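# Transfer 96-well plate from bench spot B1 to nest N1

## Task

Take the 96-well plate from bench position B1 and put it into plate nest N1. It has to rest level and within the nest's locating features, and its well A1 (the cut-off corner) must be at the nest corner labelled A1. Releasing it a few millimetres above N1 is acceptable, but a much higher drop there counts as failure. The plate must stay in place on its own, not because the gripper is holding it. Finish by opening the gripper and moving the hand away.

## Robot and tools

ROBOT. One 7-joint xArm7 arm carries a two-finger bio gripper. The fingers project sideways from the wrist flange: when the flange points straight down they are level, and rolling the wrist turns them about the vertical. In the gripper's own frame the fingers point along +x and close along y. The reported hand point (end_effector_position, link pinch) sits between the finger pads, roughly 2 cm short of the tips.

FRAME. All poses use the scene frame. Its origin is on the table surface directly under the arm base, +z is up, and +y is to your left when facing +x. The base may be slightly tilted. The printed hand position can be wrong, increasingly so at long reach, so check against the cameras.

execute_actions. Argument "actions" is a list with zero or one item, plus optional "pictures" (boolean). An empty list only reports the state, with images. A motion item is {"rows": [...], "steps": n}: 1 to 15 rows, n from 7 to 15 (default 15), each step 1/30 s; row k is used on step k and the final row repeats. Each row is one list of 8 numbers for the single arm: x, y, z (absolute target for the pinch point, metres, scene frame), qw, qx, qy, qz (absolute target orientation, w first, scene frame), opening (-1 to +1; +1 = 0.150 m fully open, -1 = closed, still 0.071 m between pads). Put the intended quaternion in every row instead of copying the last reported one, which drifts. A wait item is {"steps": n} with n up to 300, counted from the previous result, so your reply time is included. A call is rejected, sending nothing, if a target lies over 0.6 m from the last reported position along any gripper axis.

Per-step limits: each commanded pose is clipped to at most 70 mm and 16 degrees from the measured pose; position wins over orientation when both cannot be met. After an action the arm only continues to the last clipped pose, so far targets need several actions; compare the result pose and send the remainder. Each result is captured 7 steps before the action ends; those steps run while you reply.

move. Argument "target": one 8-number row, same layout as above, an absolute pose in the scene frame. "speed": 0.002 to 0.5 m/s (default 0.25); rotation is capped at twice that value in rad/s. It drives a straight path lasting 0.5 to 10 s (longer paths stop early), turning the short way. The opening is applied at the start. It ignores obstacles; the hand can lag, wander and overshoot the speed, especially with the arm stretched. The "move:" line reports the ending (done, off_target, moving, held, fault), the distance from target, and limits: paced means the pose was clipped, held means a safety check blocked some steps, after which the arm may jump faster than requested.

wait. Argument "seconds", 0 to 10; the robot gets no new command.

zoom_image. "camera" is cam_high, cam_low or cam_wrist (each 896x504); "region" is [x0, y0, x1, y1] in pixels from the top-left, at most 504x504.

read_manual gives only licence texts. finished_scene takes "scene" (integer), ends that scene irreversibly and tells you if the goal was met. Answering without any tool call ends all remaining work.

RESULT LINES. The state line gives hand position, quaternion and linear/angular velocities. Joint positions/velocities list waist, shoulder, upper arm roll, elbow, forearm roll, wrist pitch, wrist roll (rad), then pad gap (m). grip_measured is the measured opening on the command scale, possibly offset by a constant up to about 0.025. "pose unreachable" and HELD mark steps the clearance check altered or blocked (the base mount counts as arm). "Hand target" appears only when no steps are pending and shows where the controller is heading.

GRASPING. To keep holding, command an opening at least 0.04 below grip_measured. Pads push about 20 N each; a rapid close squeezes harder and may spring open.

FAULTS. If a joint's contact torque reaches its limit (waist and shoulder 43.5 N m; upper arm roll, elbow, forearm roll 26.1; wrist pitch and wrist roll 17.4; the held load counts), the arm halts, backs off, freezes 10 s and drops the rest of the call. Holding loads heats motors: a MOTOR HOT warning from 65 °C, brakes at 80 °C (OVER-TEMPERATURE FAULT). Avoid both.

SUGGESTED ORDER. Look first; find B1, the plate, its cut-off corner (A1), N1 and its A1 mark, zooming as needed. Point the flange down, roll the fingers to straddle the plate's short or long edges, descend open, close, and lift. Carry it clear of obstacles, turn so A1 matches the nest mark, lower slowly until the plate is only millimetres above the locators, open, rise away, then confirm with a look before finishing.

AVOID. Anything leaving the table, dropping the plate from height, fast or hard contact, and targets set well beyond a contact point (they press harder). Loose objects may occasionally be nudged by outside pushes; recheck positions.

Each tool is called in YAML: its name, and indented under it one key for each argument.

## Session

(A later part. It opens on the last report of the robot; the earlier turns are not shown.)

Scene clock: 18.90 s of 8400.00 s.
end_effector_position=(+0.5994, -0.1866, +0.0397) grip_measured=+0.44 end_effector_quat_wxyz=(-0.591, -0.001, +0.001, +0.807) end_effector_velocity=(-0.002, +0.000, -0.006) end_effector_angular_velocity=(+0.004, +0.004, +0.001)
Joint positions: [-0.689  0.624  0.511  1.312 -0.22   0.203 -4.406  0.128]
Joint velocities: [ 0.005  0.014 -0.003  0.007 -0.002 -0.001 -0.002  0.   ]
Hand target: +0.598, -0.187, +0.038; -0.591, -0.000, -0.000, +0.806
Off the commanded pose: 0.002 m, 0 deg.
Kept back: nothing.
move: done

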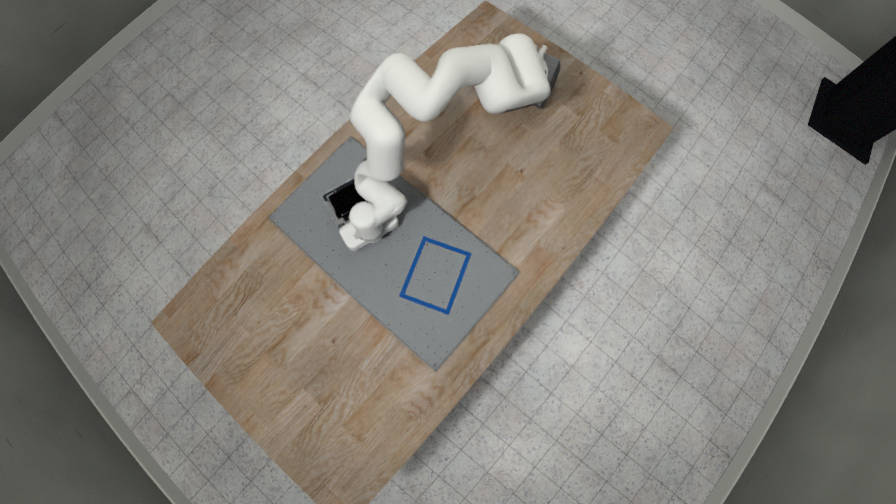

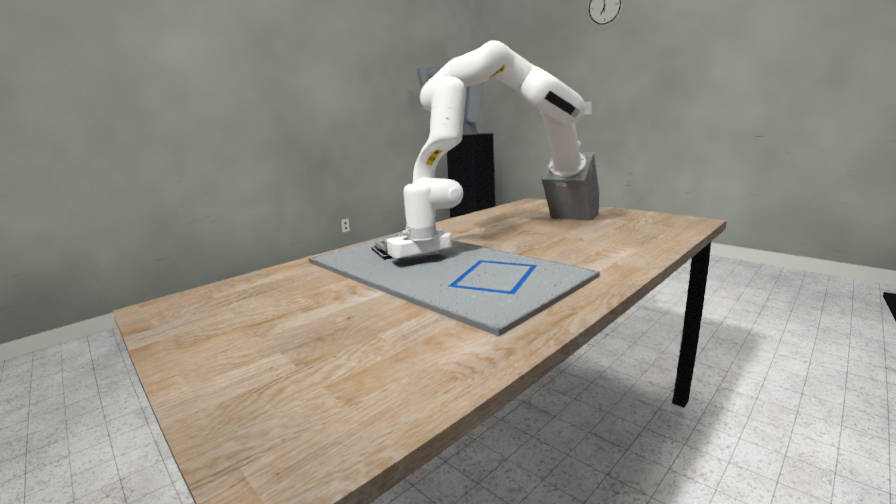

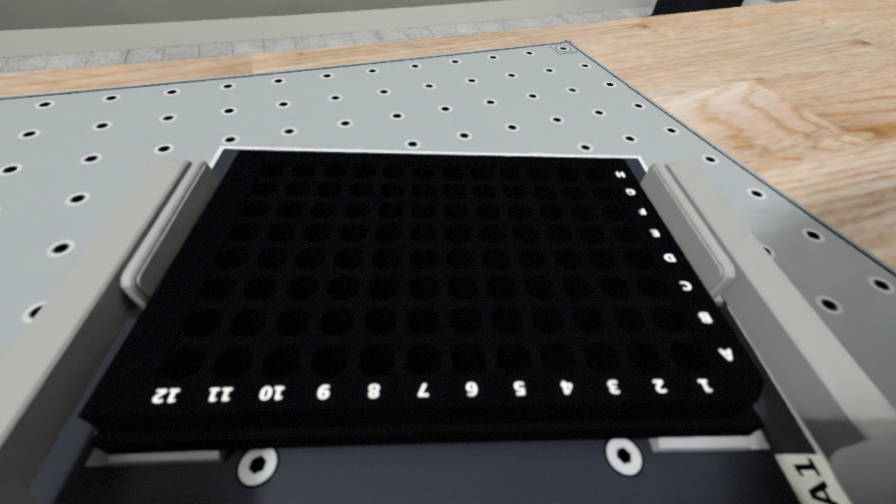

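move:
  target: [0.5955, -0.189, 0.046, 0.591, 0, 0, -0.806, 0.3]
  speed: 0.015

move:
  target: [0.5955, -0.189, 0.039, 0.591, 0, 0, -0.806, 0.3]
  speed: 0.012

Scene clock: 20.07 s of 8400.00 s.
end_effector_position=(+0.5951, -0.1889, +0.0457) grip_measured=+0.44 end_effector_quat_wxyz=(-0.591, +0.000, -0.000, +0.807) end_effector_velocity=(+0.003, +0.000, +0.002) end_effector_angular_velocity=(-0.001, -0.006, +0.004)
Joint positions: [-0.715  0.604  0.529  1.285 -0.211  0.203 -4.418  0.128]
Joint velocities: [-0.002 -0.004  0.003  0.001 -0.001 -0.001 -0.002  0.   ]
Hand target: +0.595, -0.189, +0.046; -0.591, +0.000, +0.000, +0.806
Off the commanded pose: 0.000 m, 0 deg.
Kept back: nothing.
move: done

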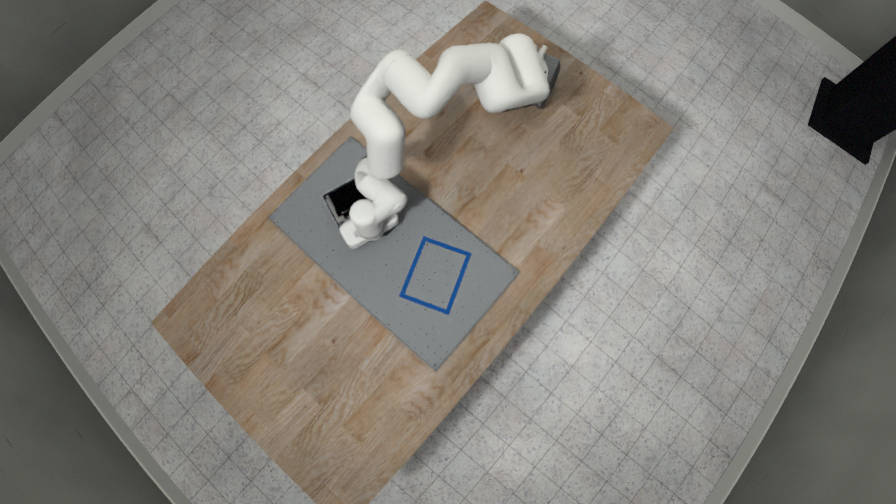

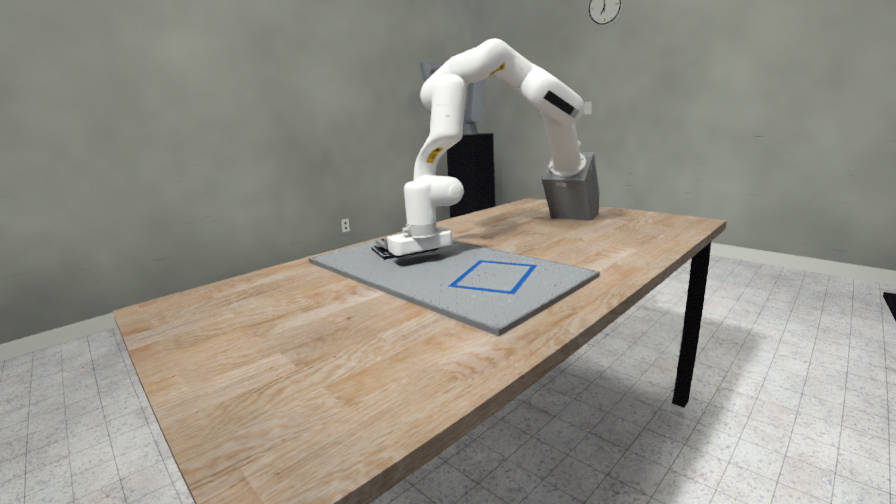

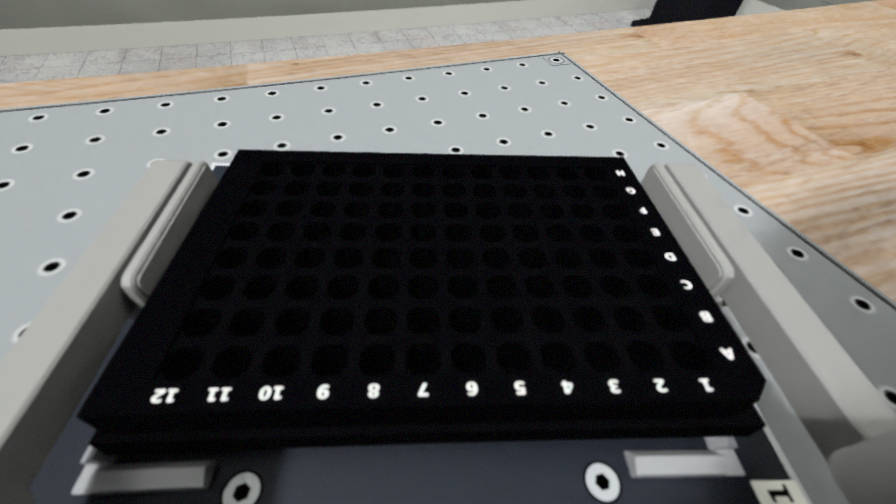

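Scene clock: 20.83 s of 8400.00 s.
end_effector_position=(+0.5965, -0.1893, +0.0398) grip_measured=+0.44 end_effector_quat_wxyz=(-0.592, -0.001, +0.001, +0.806) end_effector_velocity=(-0.001, -0.001, -0.001) end_effector_angular_velocity=(-0.001, +0.001, -0.002)
Joint positions: [-0.7    0.622  0.516  1.302 -0.218  0.197 -4.414  0.128]
Joint velocities: [ 0.002  0.002 -0.003  0.002 -0.    -0.     0.001  0.   ]
Hand target: +0.596, -0.189, +0.039; -0.591, -0.000, -0.000, +0.806
Off the commanded pose: 0.001 m, 0 deg.
Kept back: nothing.
move: done

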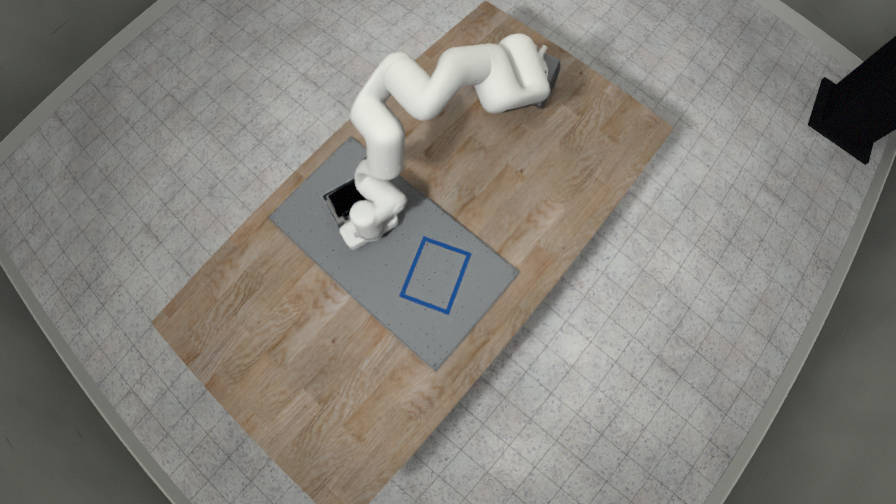

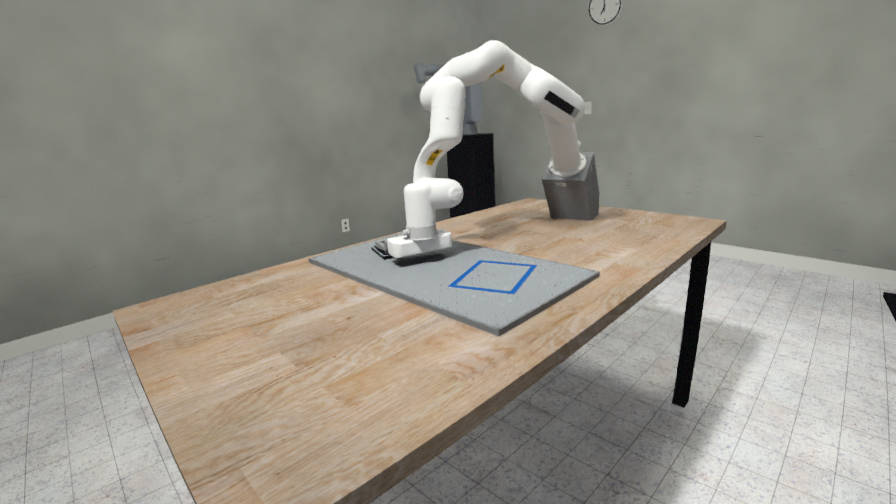

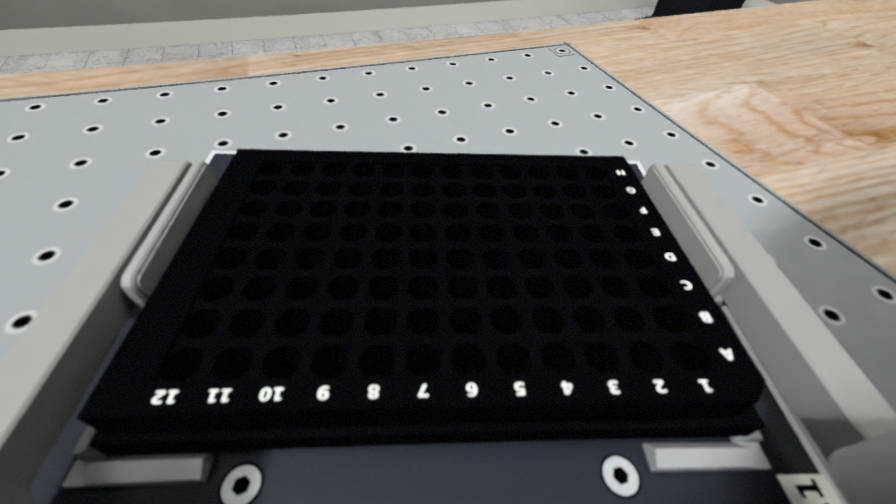

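Looks aligned; release and inspect.

move:
  target: [0.5965, -0.189, 0.041, 0.591, 0, 0, -0.806, 1]
  speed: 0.015

move:
  target: [0.605, -0.16, 0.12, 0.591, 0, 0, -0.806, 1]
  speed: 0.1

zoom_image:
  camera: "cam_low"
  region: [340, 190, 480, 280]

Scene clock: 21.80 s of 8400.00 s.
end_effector_position=(+0.5964, -0.1890, +0.0409) grip_measured=+1.00 end_effector_quat_wxyz=(-0.591, +0.000, -0.000, +0.806) end_effector_velocity=(+0.000, +0.000, +0.001) end_effector_angular_velocity=(-0.000, -0.001, -0.001)
Joint positions: [-0.703  0.619  0.519  1.3   -0.217  0.202 -4.414  0.15 ]
Joint velocities: [-0.001 -0.002  0.001 -0.     0.001  0.001  0.     0.   ]
Hand target: +0.596, -0.189, +0.041; -0.591, +0.000, +0.000, +0.806
Off the commanded pose: 0.000 m, 0 deg.
Kept back: nothing.
move: done

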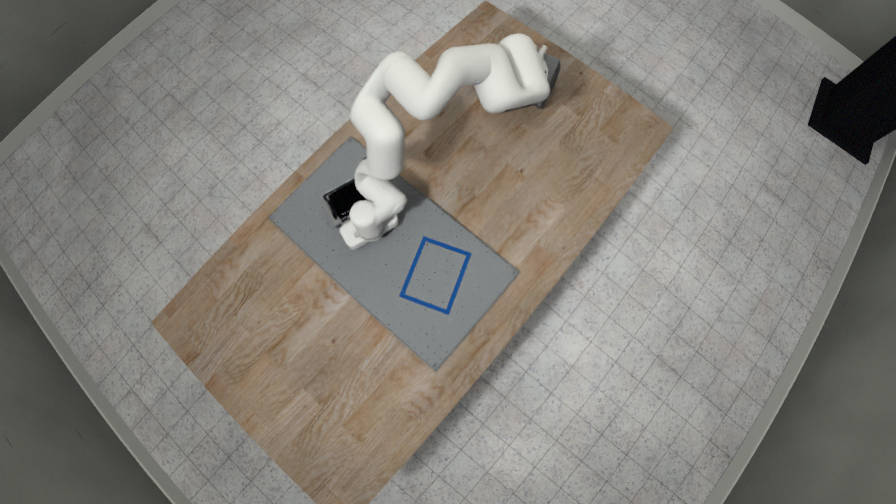

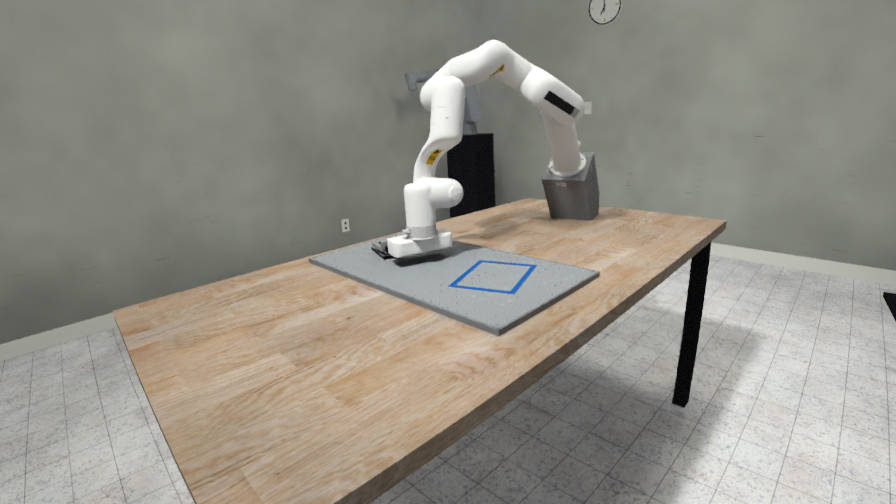

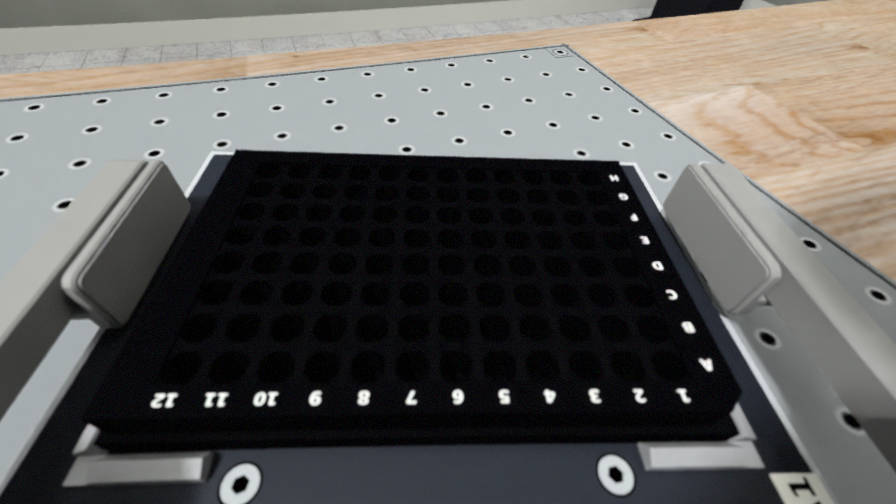

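Scene clock: 23.03 s of 8400.00 s.
end_effector_position=(+0.6044, -0.1602, +0.1195) grip_measured=+1.00 end_effector_quat_wxyz=(-0.591, +0.000, -0.000, +0.807) end_effector_velocity=(+0.001, +0.001, +0.002) end_effector_angular_velocity=(+0.001, -0.002, +0.000)
Joint positions: [-0.825  0.383  0.664  1.166 -0.097  0.296 -4.445  0.15 ]
Joint velocities: [-0.007 -0.006  0.008 -0.002  0.007  0.003 -0.005  0.   ]
Hand target: +0.605, -0.160, +0.120; -0.591, +0.000, +0.000, +0.807
Off the commanded pose: 0.001 m, 0 deg.
Kept back: nothing.
move: done

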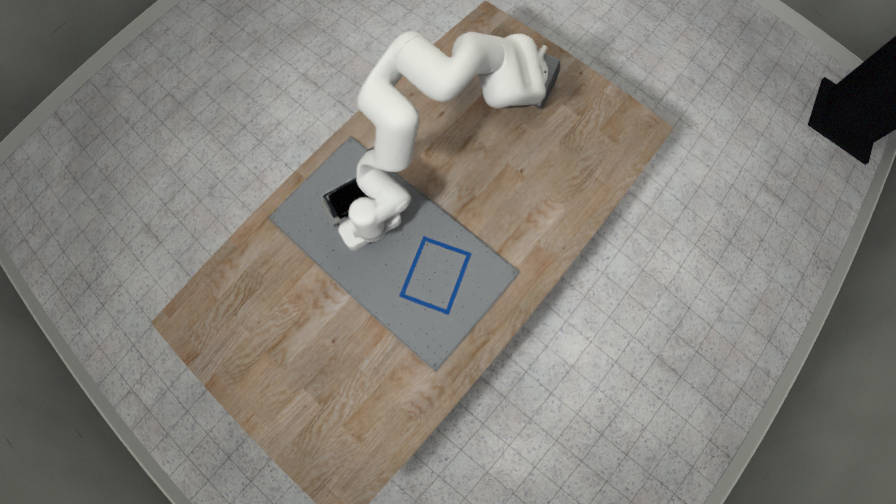

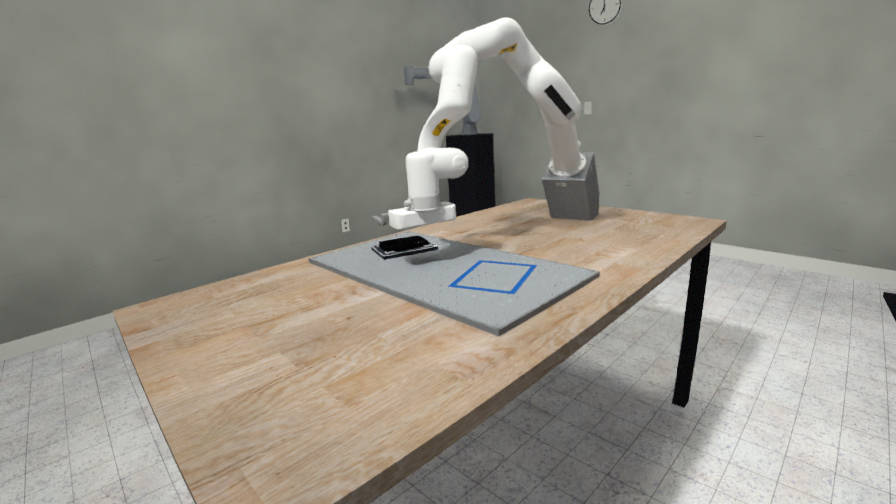

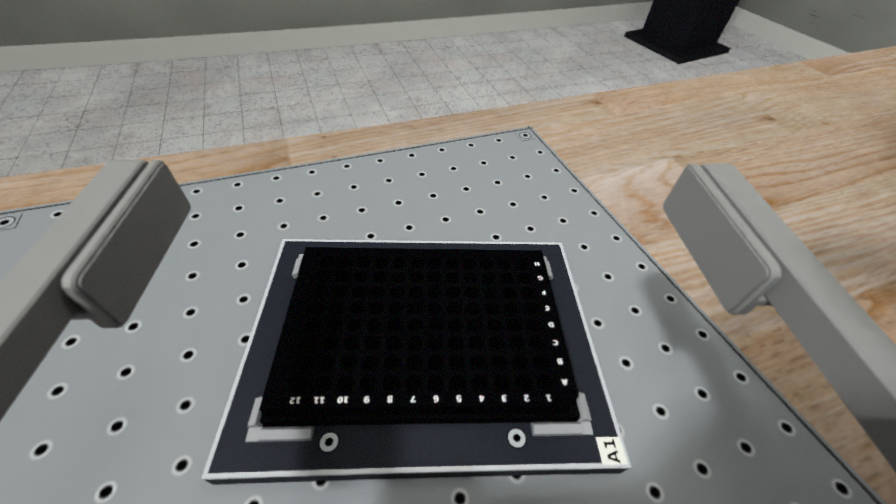

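Region (340, 190, 480, 280) of cam_low's 896x504 image, scaled by 3.600, with more detail than that image has; it fills the top 324 rows of this view, and the rest is white.

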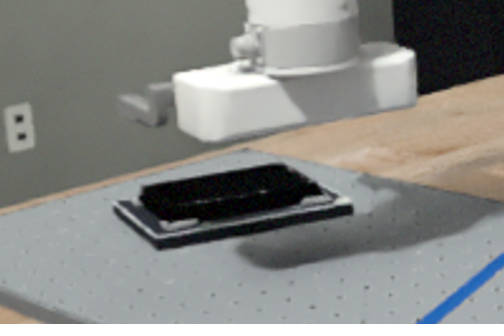

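move:
  target: [0.6, 0.05, 0.15, 0.591, 0, 0, -0.806, 1]

zoom_image:
  camera: "cam_high"
  region: [305, 155, 405, 240]

zoom_image:
  camera: "cam_low"
  region: [360, 215, 450, 270]

Scene clock: 24.60 s of 8400.00 s.
end_effector_position=(+0.6003, +0.0490, +0.1493) grip_measured=+1.00 end_effector_quat_wxyz=(-0.590, -0.001, -0.000, +0.807) end_effector_velocity=(+0.001, +0.010, +0.001) end_effector_angular_velocity=(+0.004, -0.004, +0.007)
Joint positions: [-0.392  0.261  0.566  1.204 -0.371  0.405 -3.848  0.15 ]
Joint velocities: [ 0.017 -0.    -0.     0.007 -0.014  0.005  0.019  0.   ]
Hand target: +0.600, +0.050, +0.149; -0.591, -0.001, -0.001, +0.807
Off the commanded pose: 0.001 m, 0 deg.
Kept back: nothing.
move: done

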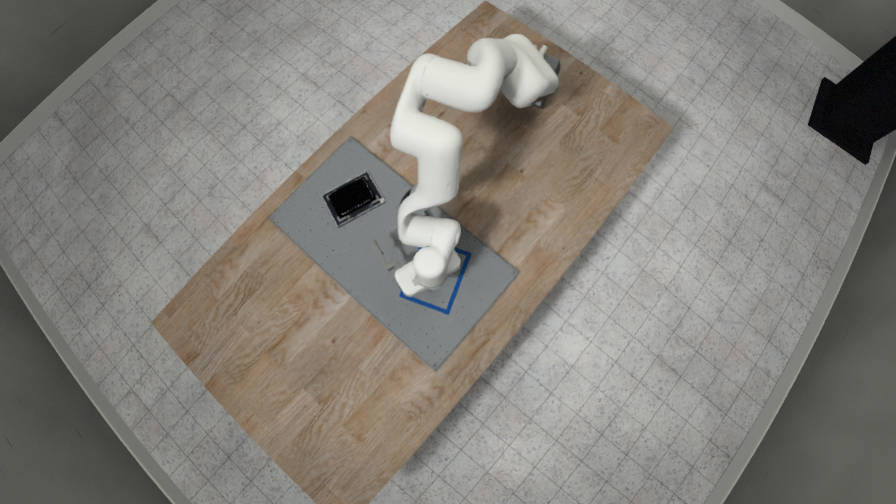

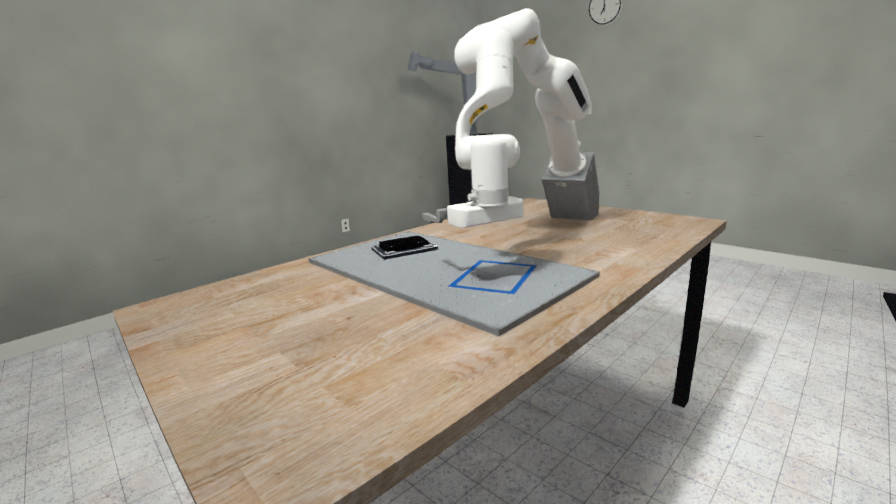

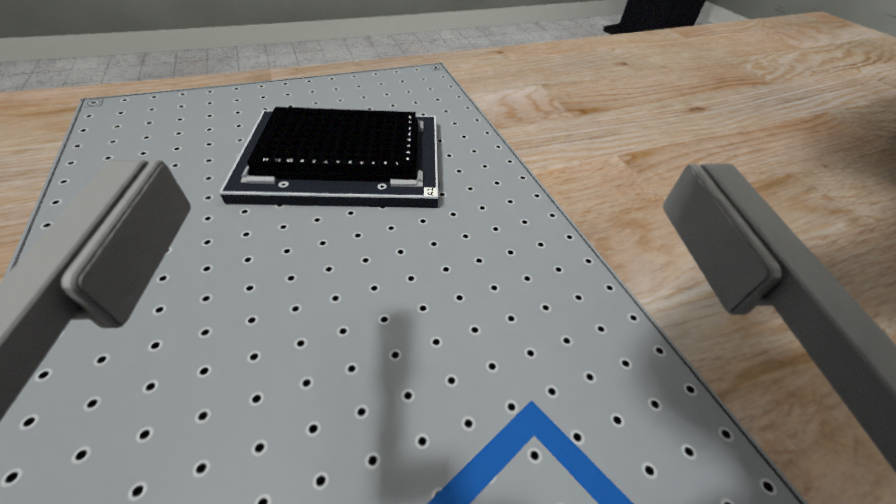

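Region (305, 155, 405, 240) of cam_high's 896x504 image, scaled by 5.040, with more detail than that image has; it fills the top 428 rows of this view, and the rest is white.

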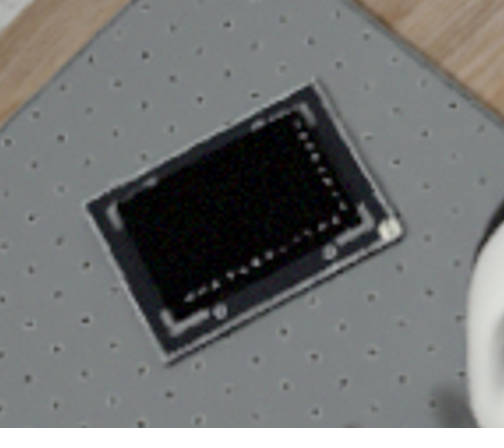

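Region (360, 215, 450, 270) of cam_low's 896x504 image, scaled by 5.600, with more detail than that image has.

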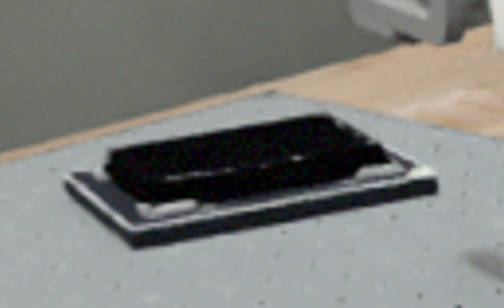

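move:
  target: [0.5965, -0.189, 0.08, 0.591, 0, 0, -0.806, 1]

move:
  target: [0.5965, -0.189, 0.04, 0.591, 0, 0, -0.806, 1]
  speed: 0.04

move:
  target: [0.5965, -0.189, 0.04, 0.591, 0, 0, -0.806, 0.3]
  speed: 0.02

move:
  target: [0.5968, -0.188, 0.047, 0.602, 0, 0, -0.799, 0.3]
  speed: 0.015

move:
  target: [0.5968, -0.188, 0.04, 0.602, 0, 0, -0.799, 0.3]
  speed: 0.012

Scene clock: 26.53 s of 8400.00 s.
end_effector_position=(+0.5965, -0.1883, +0.0807) grip_measured=+1.00 end_effector_quat_wxyz=(-0.592, +0.001, +0.000, +0.806) end_effector_velocity=(-0.003, -0.011, +0.001) end_effector_angular_velocity=(-0.010, +0.002, -0.012)
Joint positions: [-0.812  0.513  0.617  1.216 -0.192  0.239 -4.434  0.15 ]
Joint velocities: [-0.01   0.006 -0.008  0.004  0.     0.002 -0.004  0.   ]
Hand target: +0.596, -0.189, +0.081; -0.592, +0.001, +0.000, +0.806
Off the commanded pose: 0.001 m, 0 deg.
Kept back: nothing.
move: done

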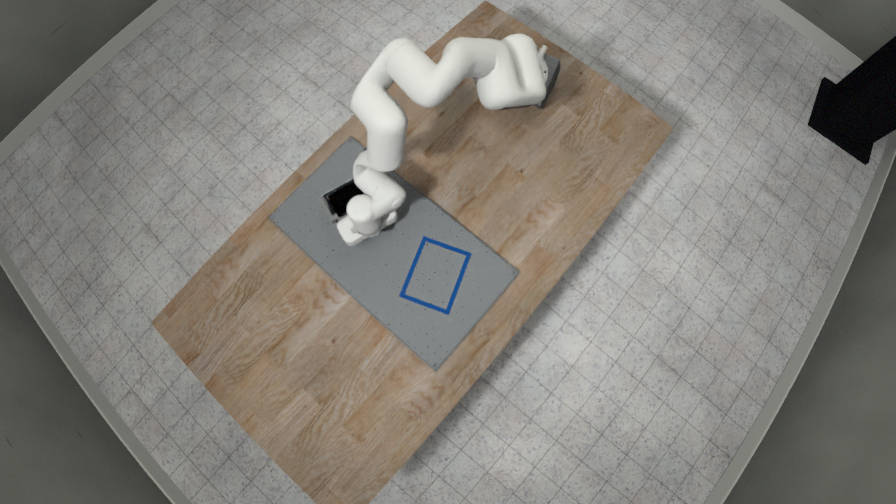

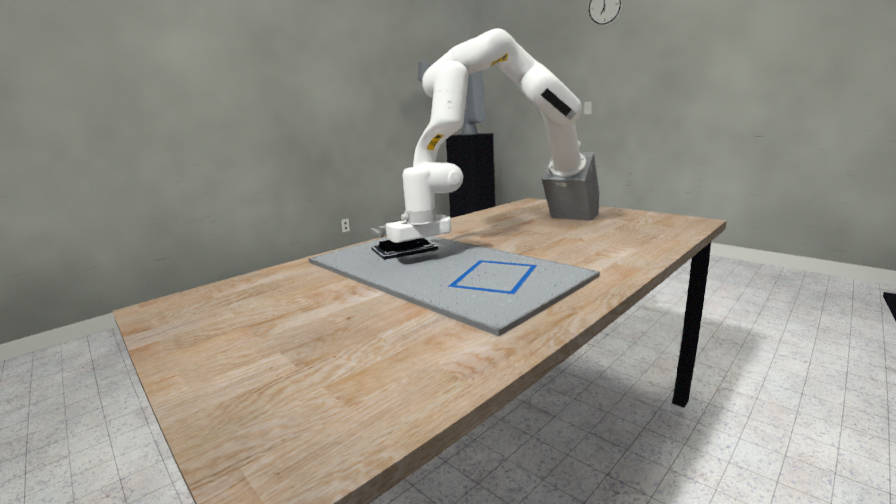

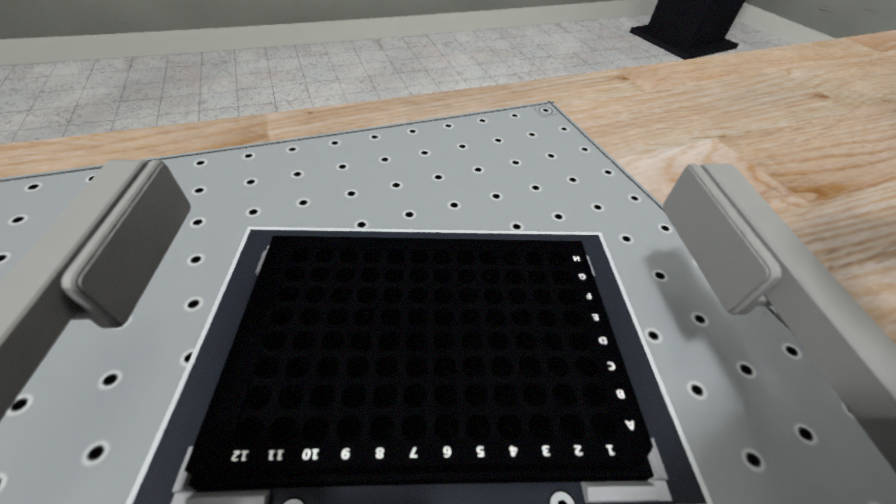

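Scene clock: 27.87 s of 8400.00 s.
end_effector_position=(+0.5968, -0.1891, +0.0403) grip_measured=+1.00 end_effector_quat_wxyz=(-0.591, -0.000, +0.000, +0.806) end_effector_velocity=(+0.001, -0.001, -0.001) end_effector_angular_velocity=(-0.003, -0.002, +0.000)
Joint positions: [-0.713  0.626  0.53   1.304 -0.243  0.203 -4.396  0.15 ]
Joint velocities: [ 0.004  0.004 -0.006  0.006 -0.002 -0.001  0.001  0.   ]
Hand target: +0.597, -0.189, +0.040; -0.591, -0.000, -0.000, +0.806
Off the commanded pose: 0.000 m, 0 deg.
Kept back: nothing.
move: done

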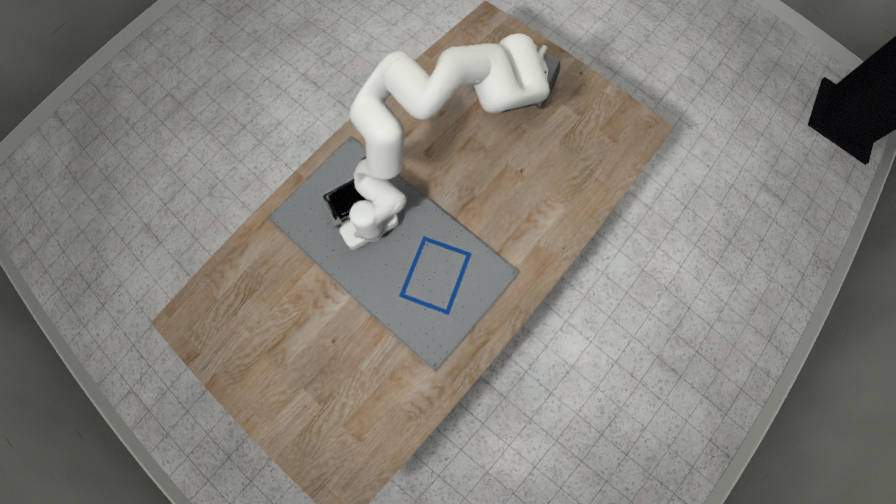

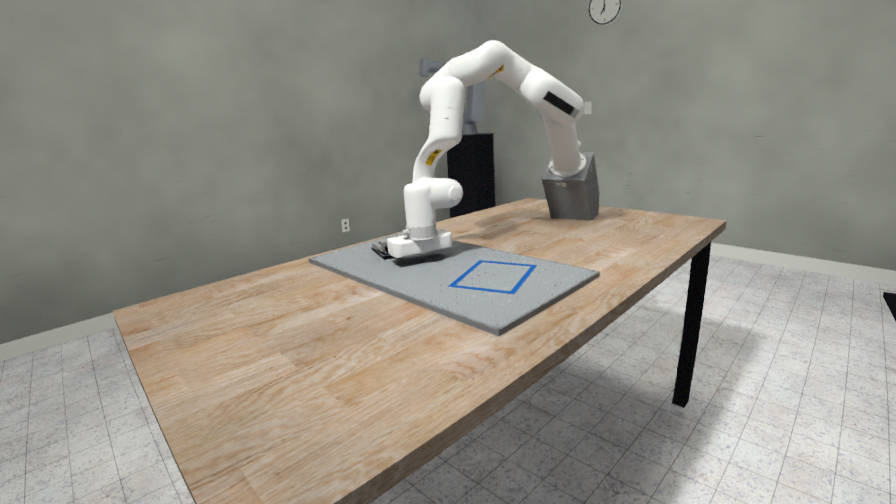

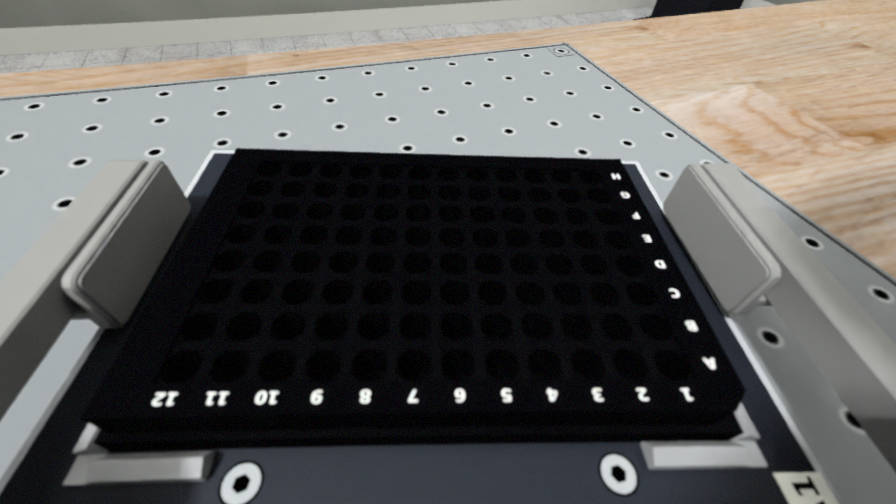

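Scene clock: 28.57 s of 8400.00 s.
end_effector_position=(+0.5972, -0.1891, +0.0404) grip_measured=+0.43 end_effector_quat_wxyz=(-0.592, -0.001, +0.001, +0.806) end_effector_velocity=(-0.001, -0.000, -0.000) end_effector_angular_velocity=(-0.000, +0.001, -0.002)
Joint positions: [-0.712  0.626  0.529  1.305 -0.243  0.202 -4.396  0.128]
Joint velocities: [-0.    -0.    -0.001 -0.001  0.001  0.     0.     0.   ]
Hand target: +0.597, -0.189, +0.040; -0.591, -0.000, -0.000, +0.806
Off the commanded pose: 0.001 m, 0 deg.
Kept back: nothing.
move: done

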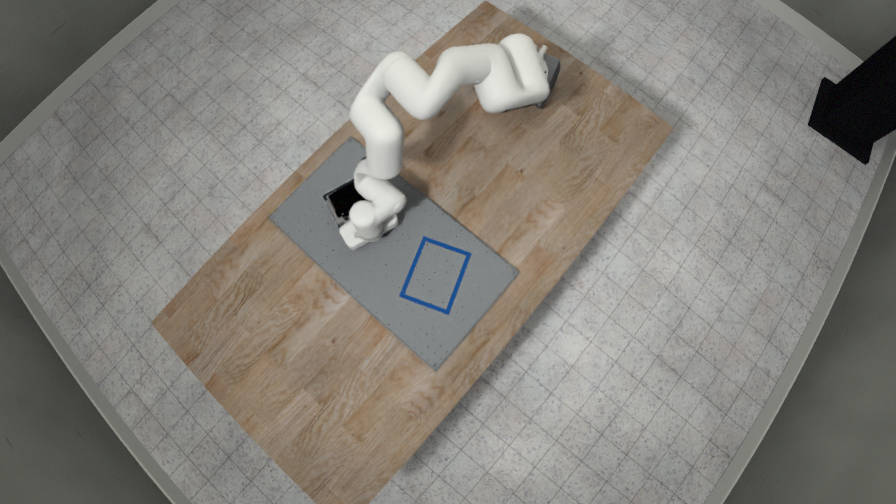

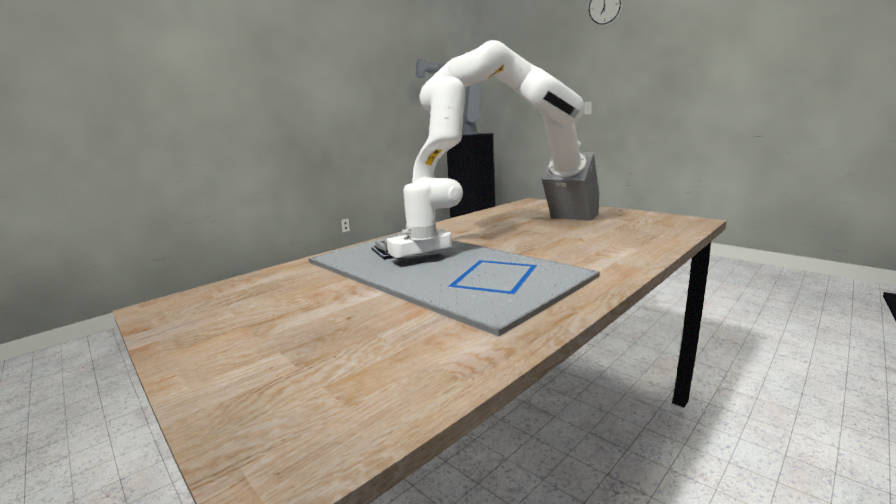

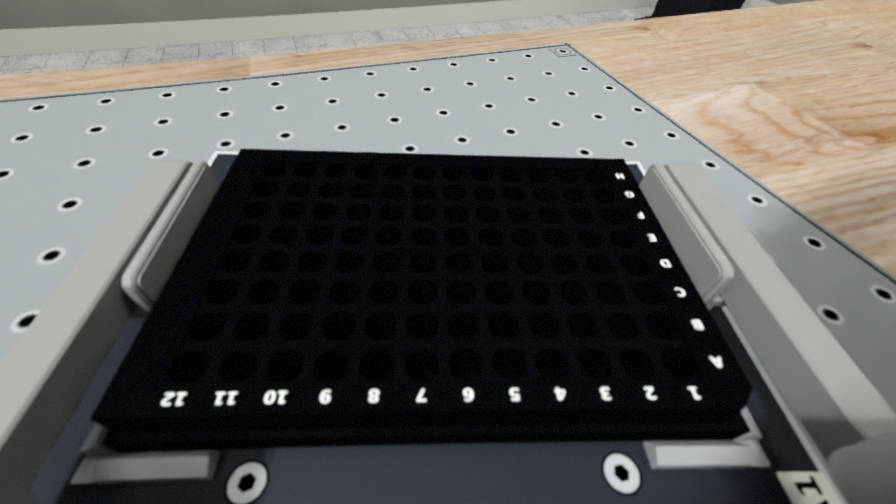

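Scene clock: 29.63 s of 8400.00 s.
end_effector_position=(+0.5966, -0.1879, +0.0468) grip_measured=+0.43 end_effector_quat_wxyz=(-0.602, +0.000, -0.000, +0.799) end_effector_velocity=(+0.000, +0.000, +0.001) end_effector_angular_velocity=(+0.000, -0.001, +0.005)
Joint positions: [-0.731  0.602  0.545  1.273 -0.246  0.199 -4.414  0.128]
Joint velocities: [-0.002 -0.002  0.002 -0.003 -0.    -0.001 -0.004 -0.   ]
Hand target: +0.597, -0.188, +0.047; -0.602, +0.000, -0.000, +0.799
Off the commanded pose: 0.000 m, 0 deg.
Kept back: nothing.
move: done

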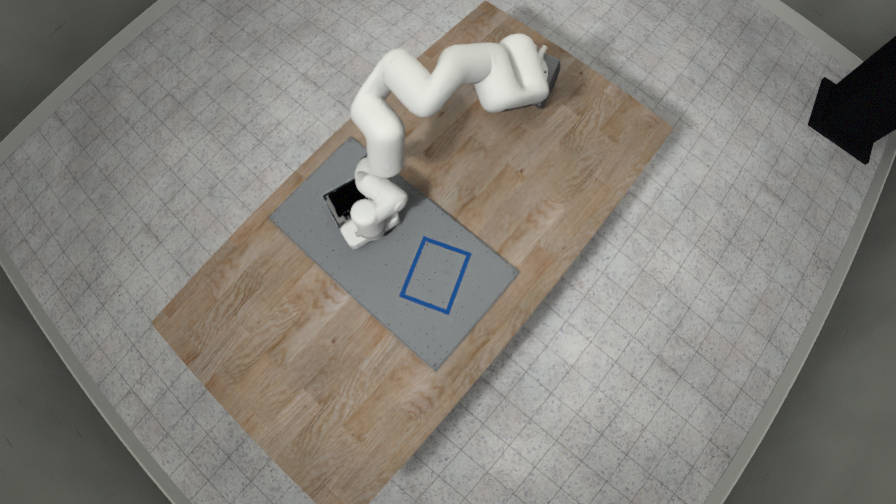

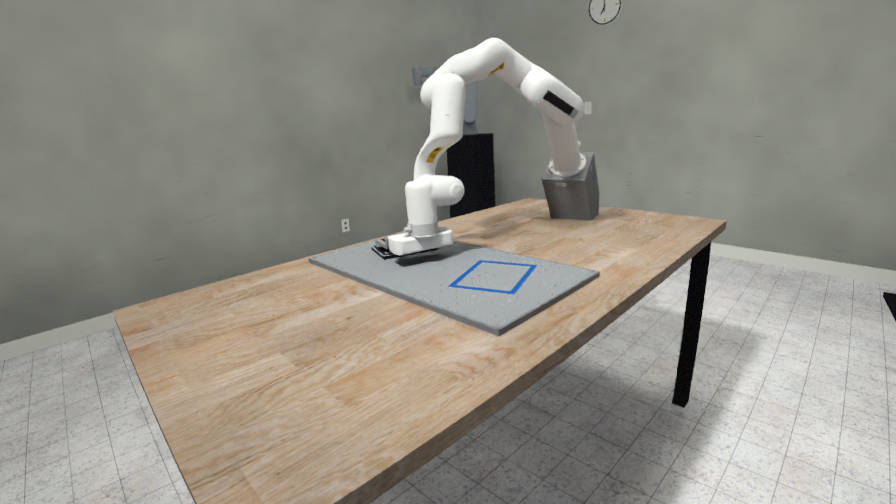

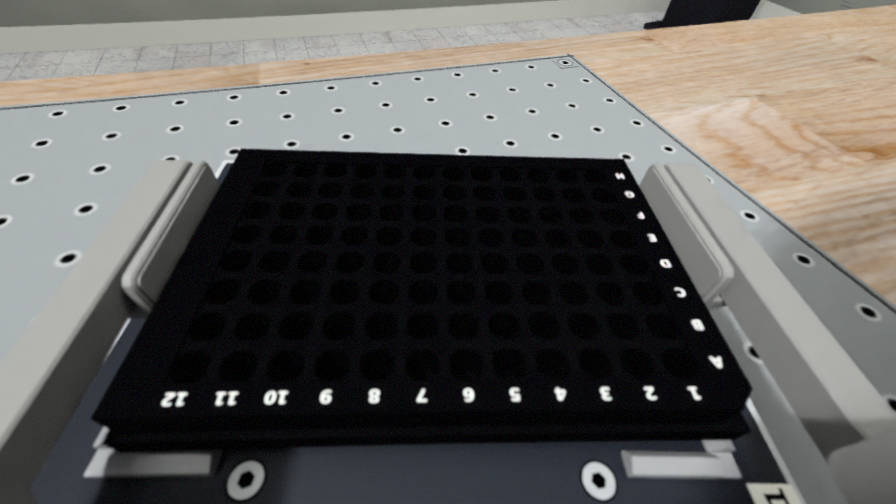

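Scene clock: 30.43 s of 8400.00 s.
end_effector_position=(+0.5976, -0.1887, +0.0411) grip_measured=+0.44 end_effector_quat_wxyz=(-0.601, -0.000, +0.001, +0.799) end_effector_velocity=(-0.001, +0.000, -0.003) end_effector_angular_velocity=(+0.001, +0.002, +0.004)
Joint positions: [-0.715  0.62   0.531  1.29  -0.253  0.193 -4.409  0.128]
Joint velocities: [ 0.004  0.006 -0.003  0.002 -0.004 -0.002 -0.002  0.   ]
Hand target: +0.597, -0.188, +0.040; -0.602, -0.000, -0.000, +0.799
Off the commanded pose: 0.001 m, 0 deg.
Kept back: nothing.
move: done

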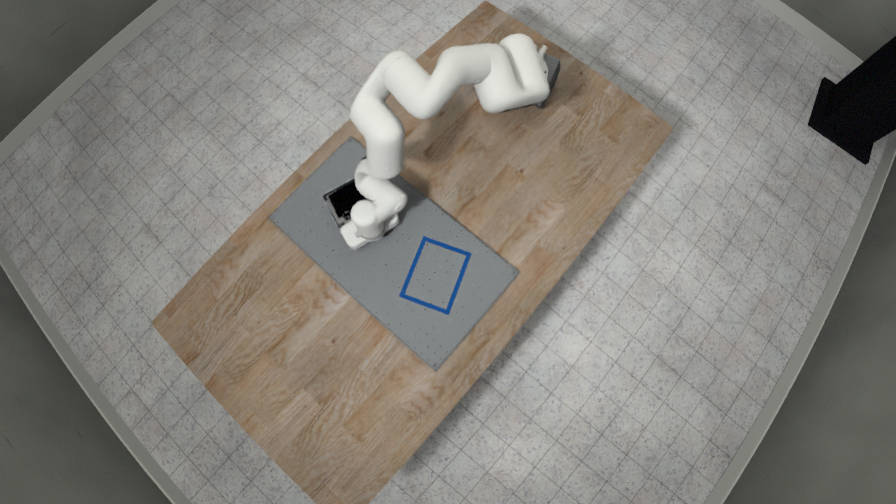

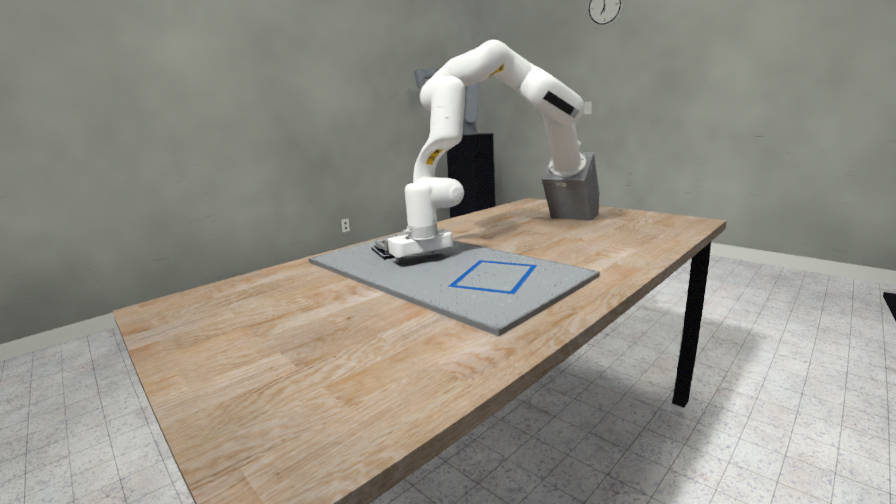

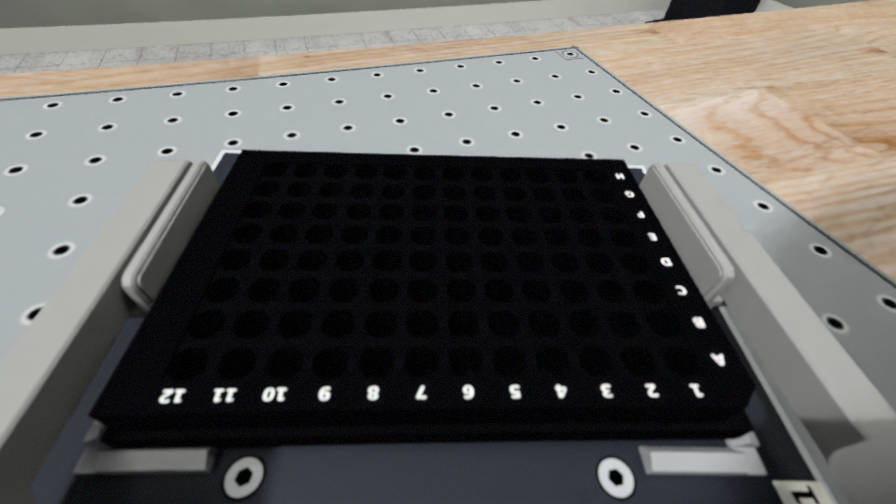

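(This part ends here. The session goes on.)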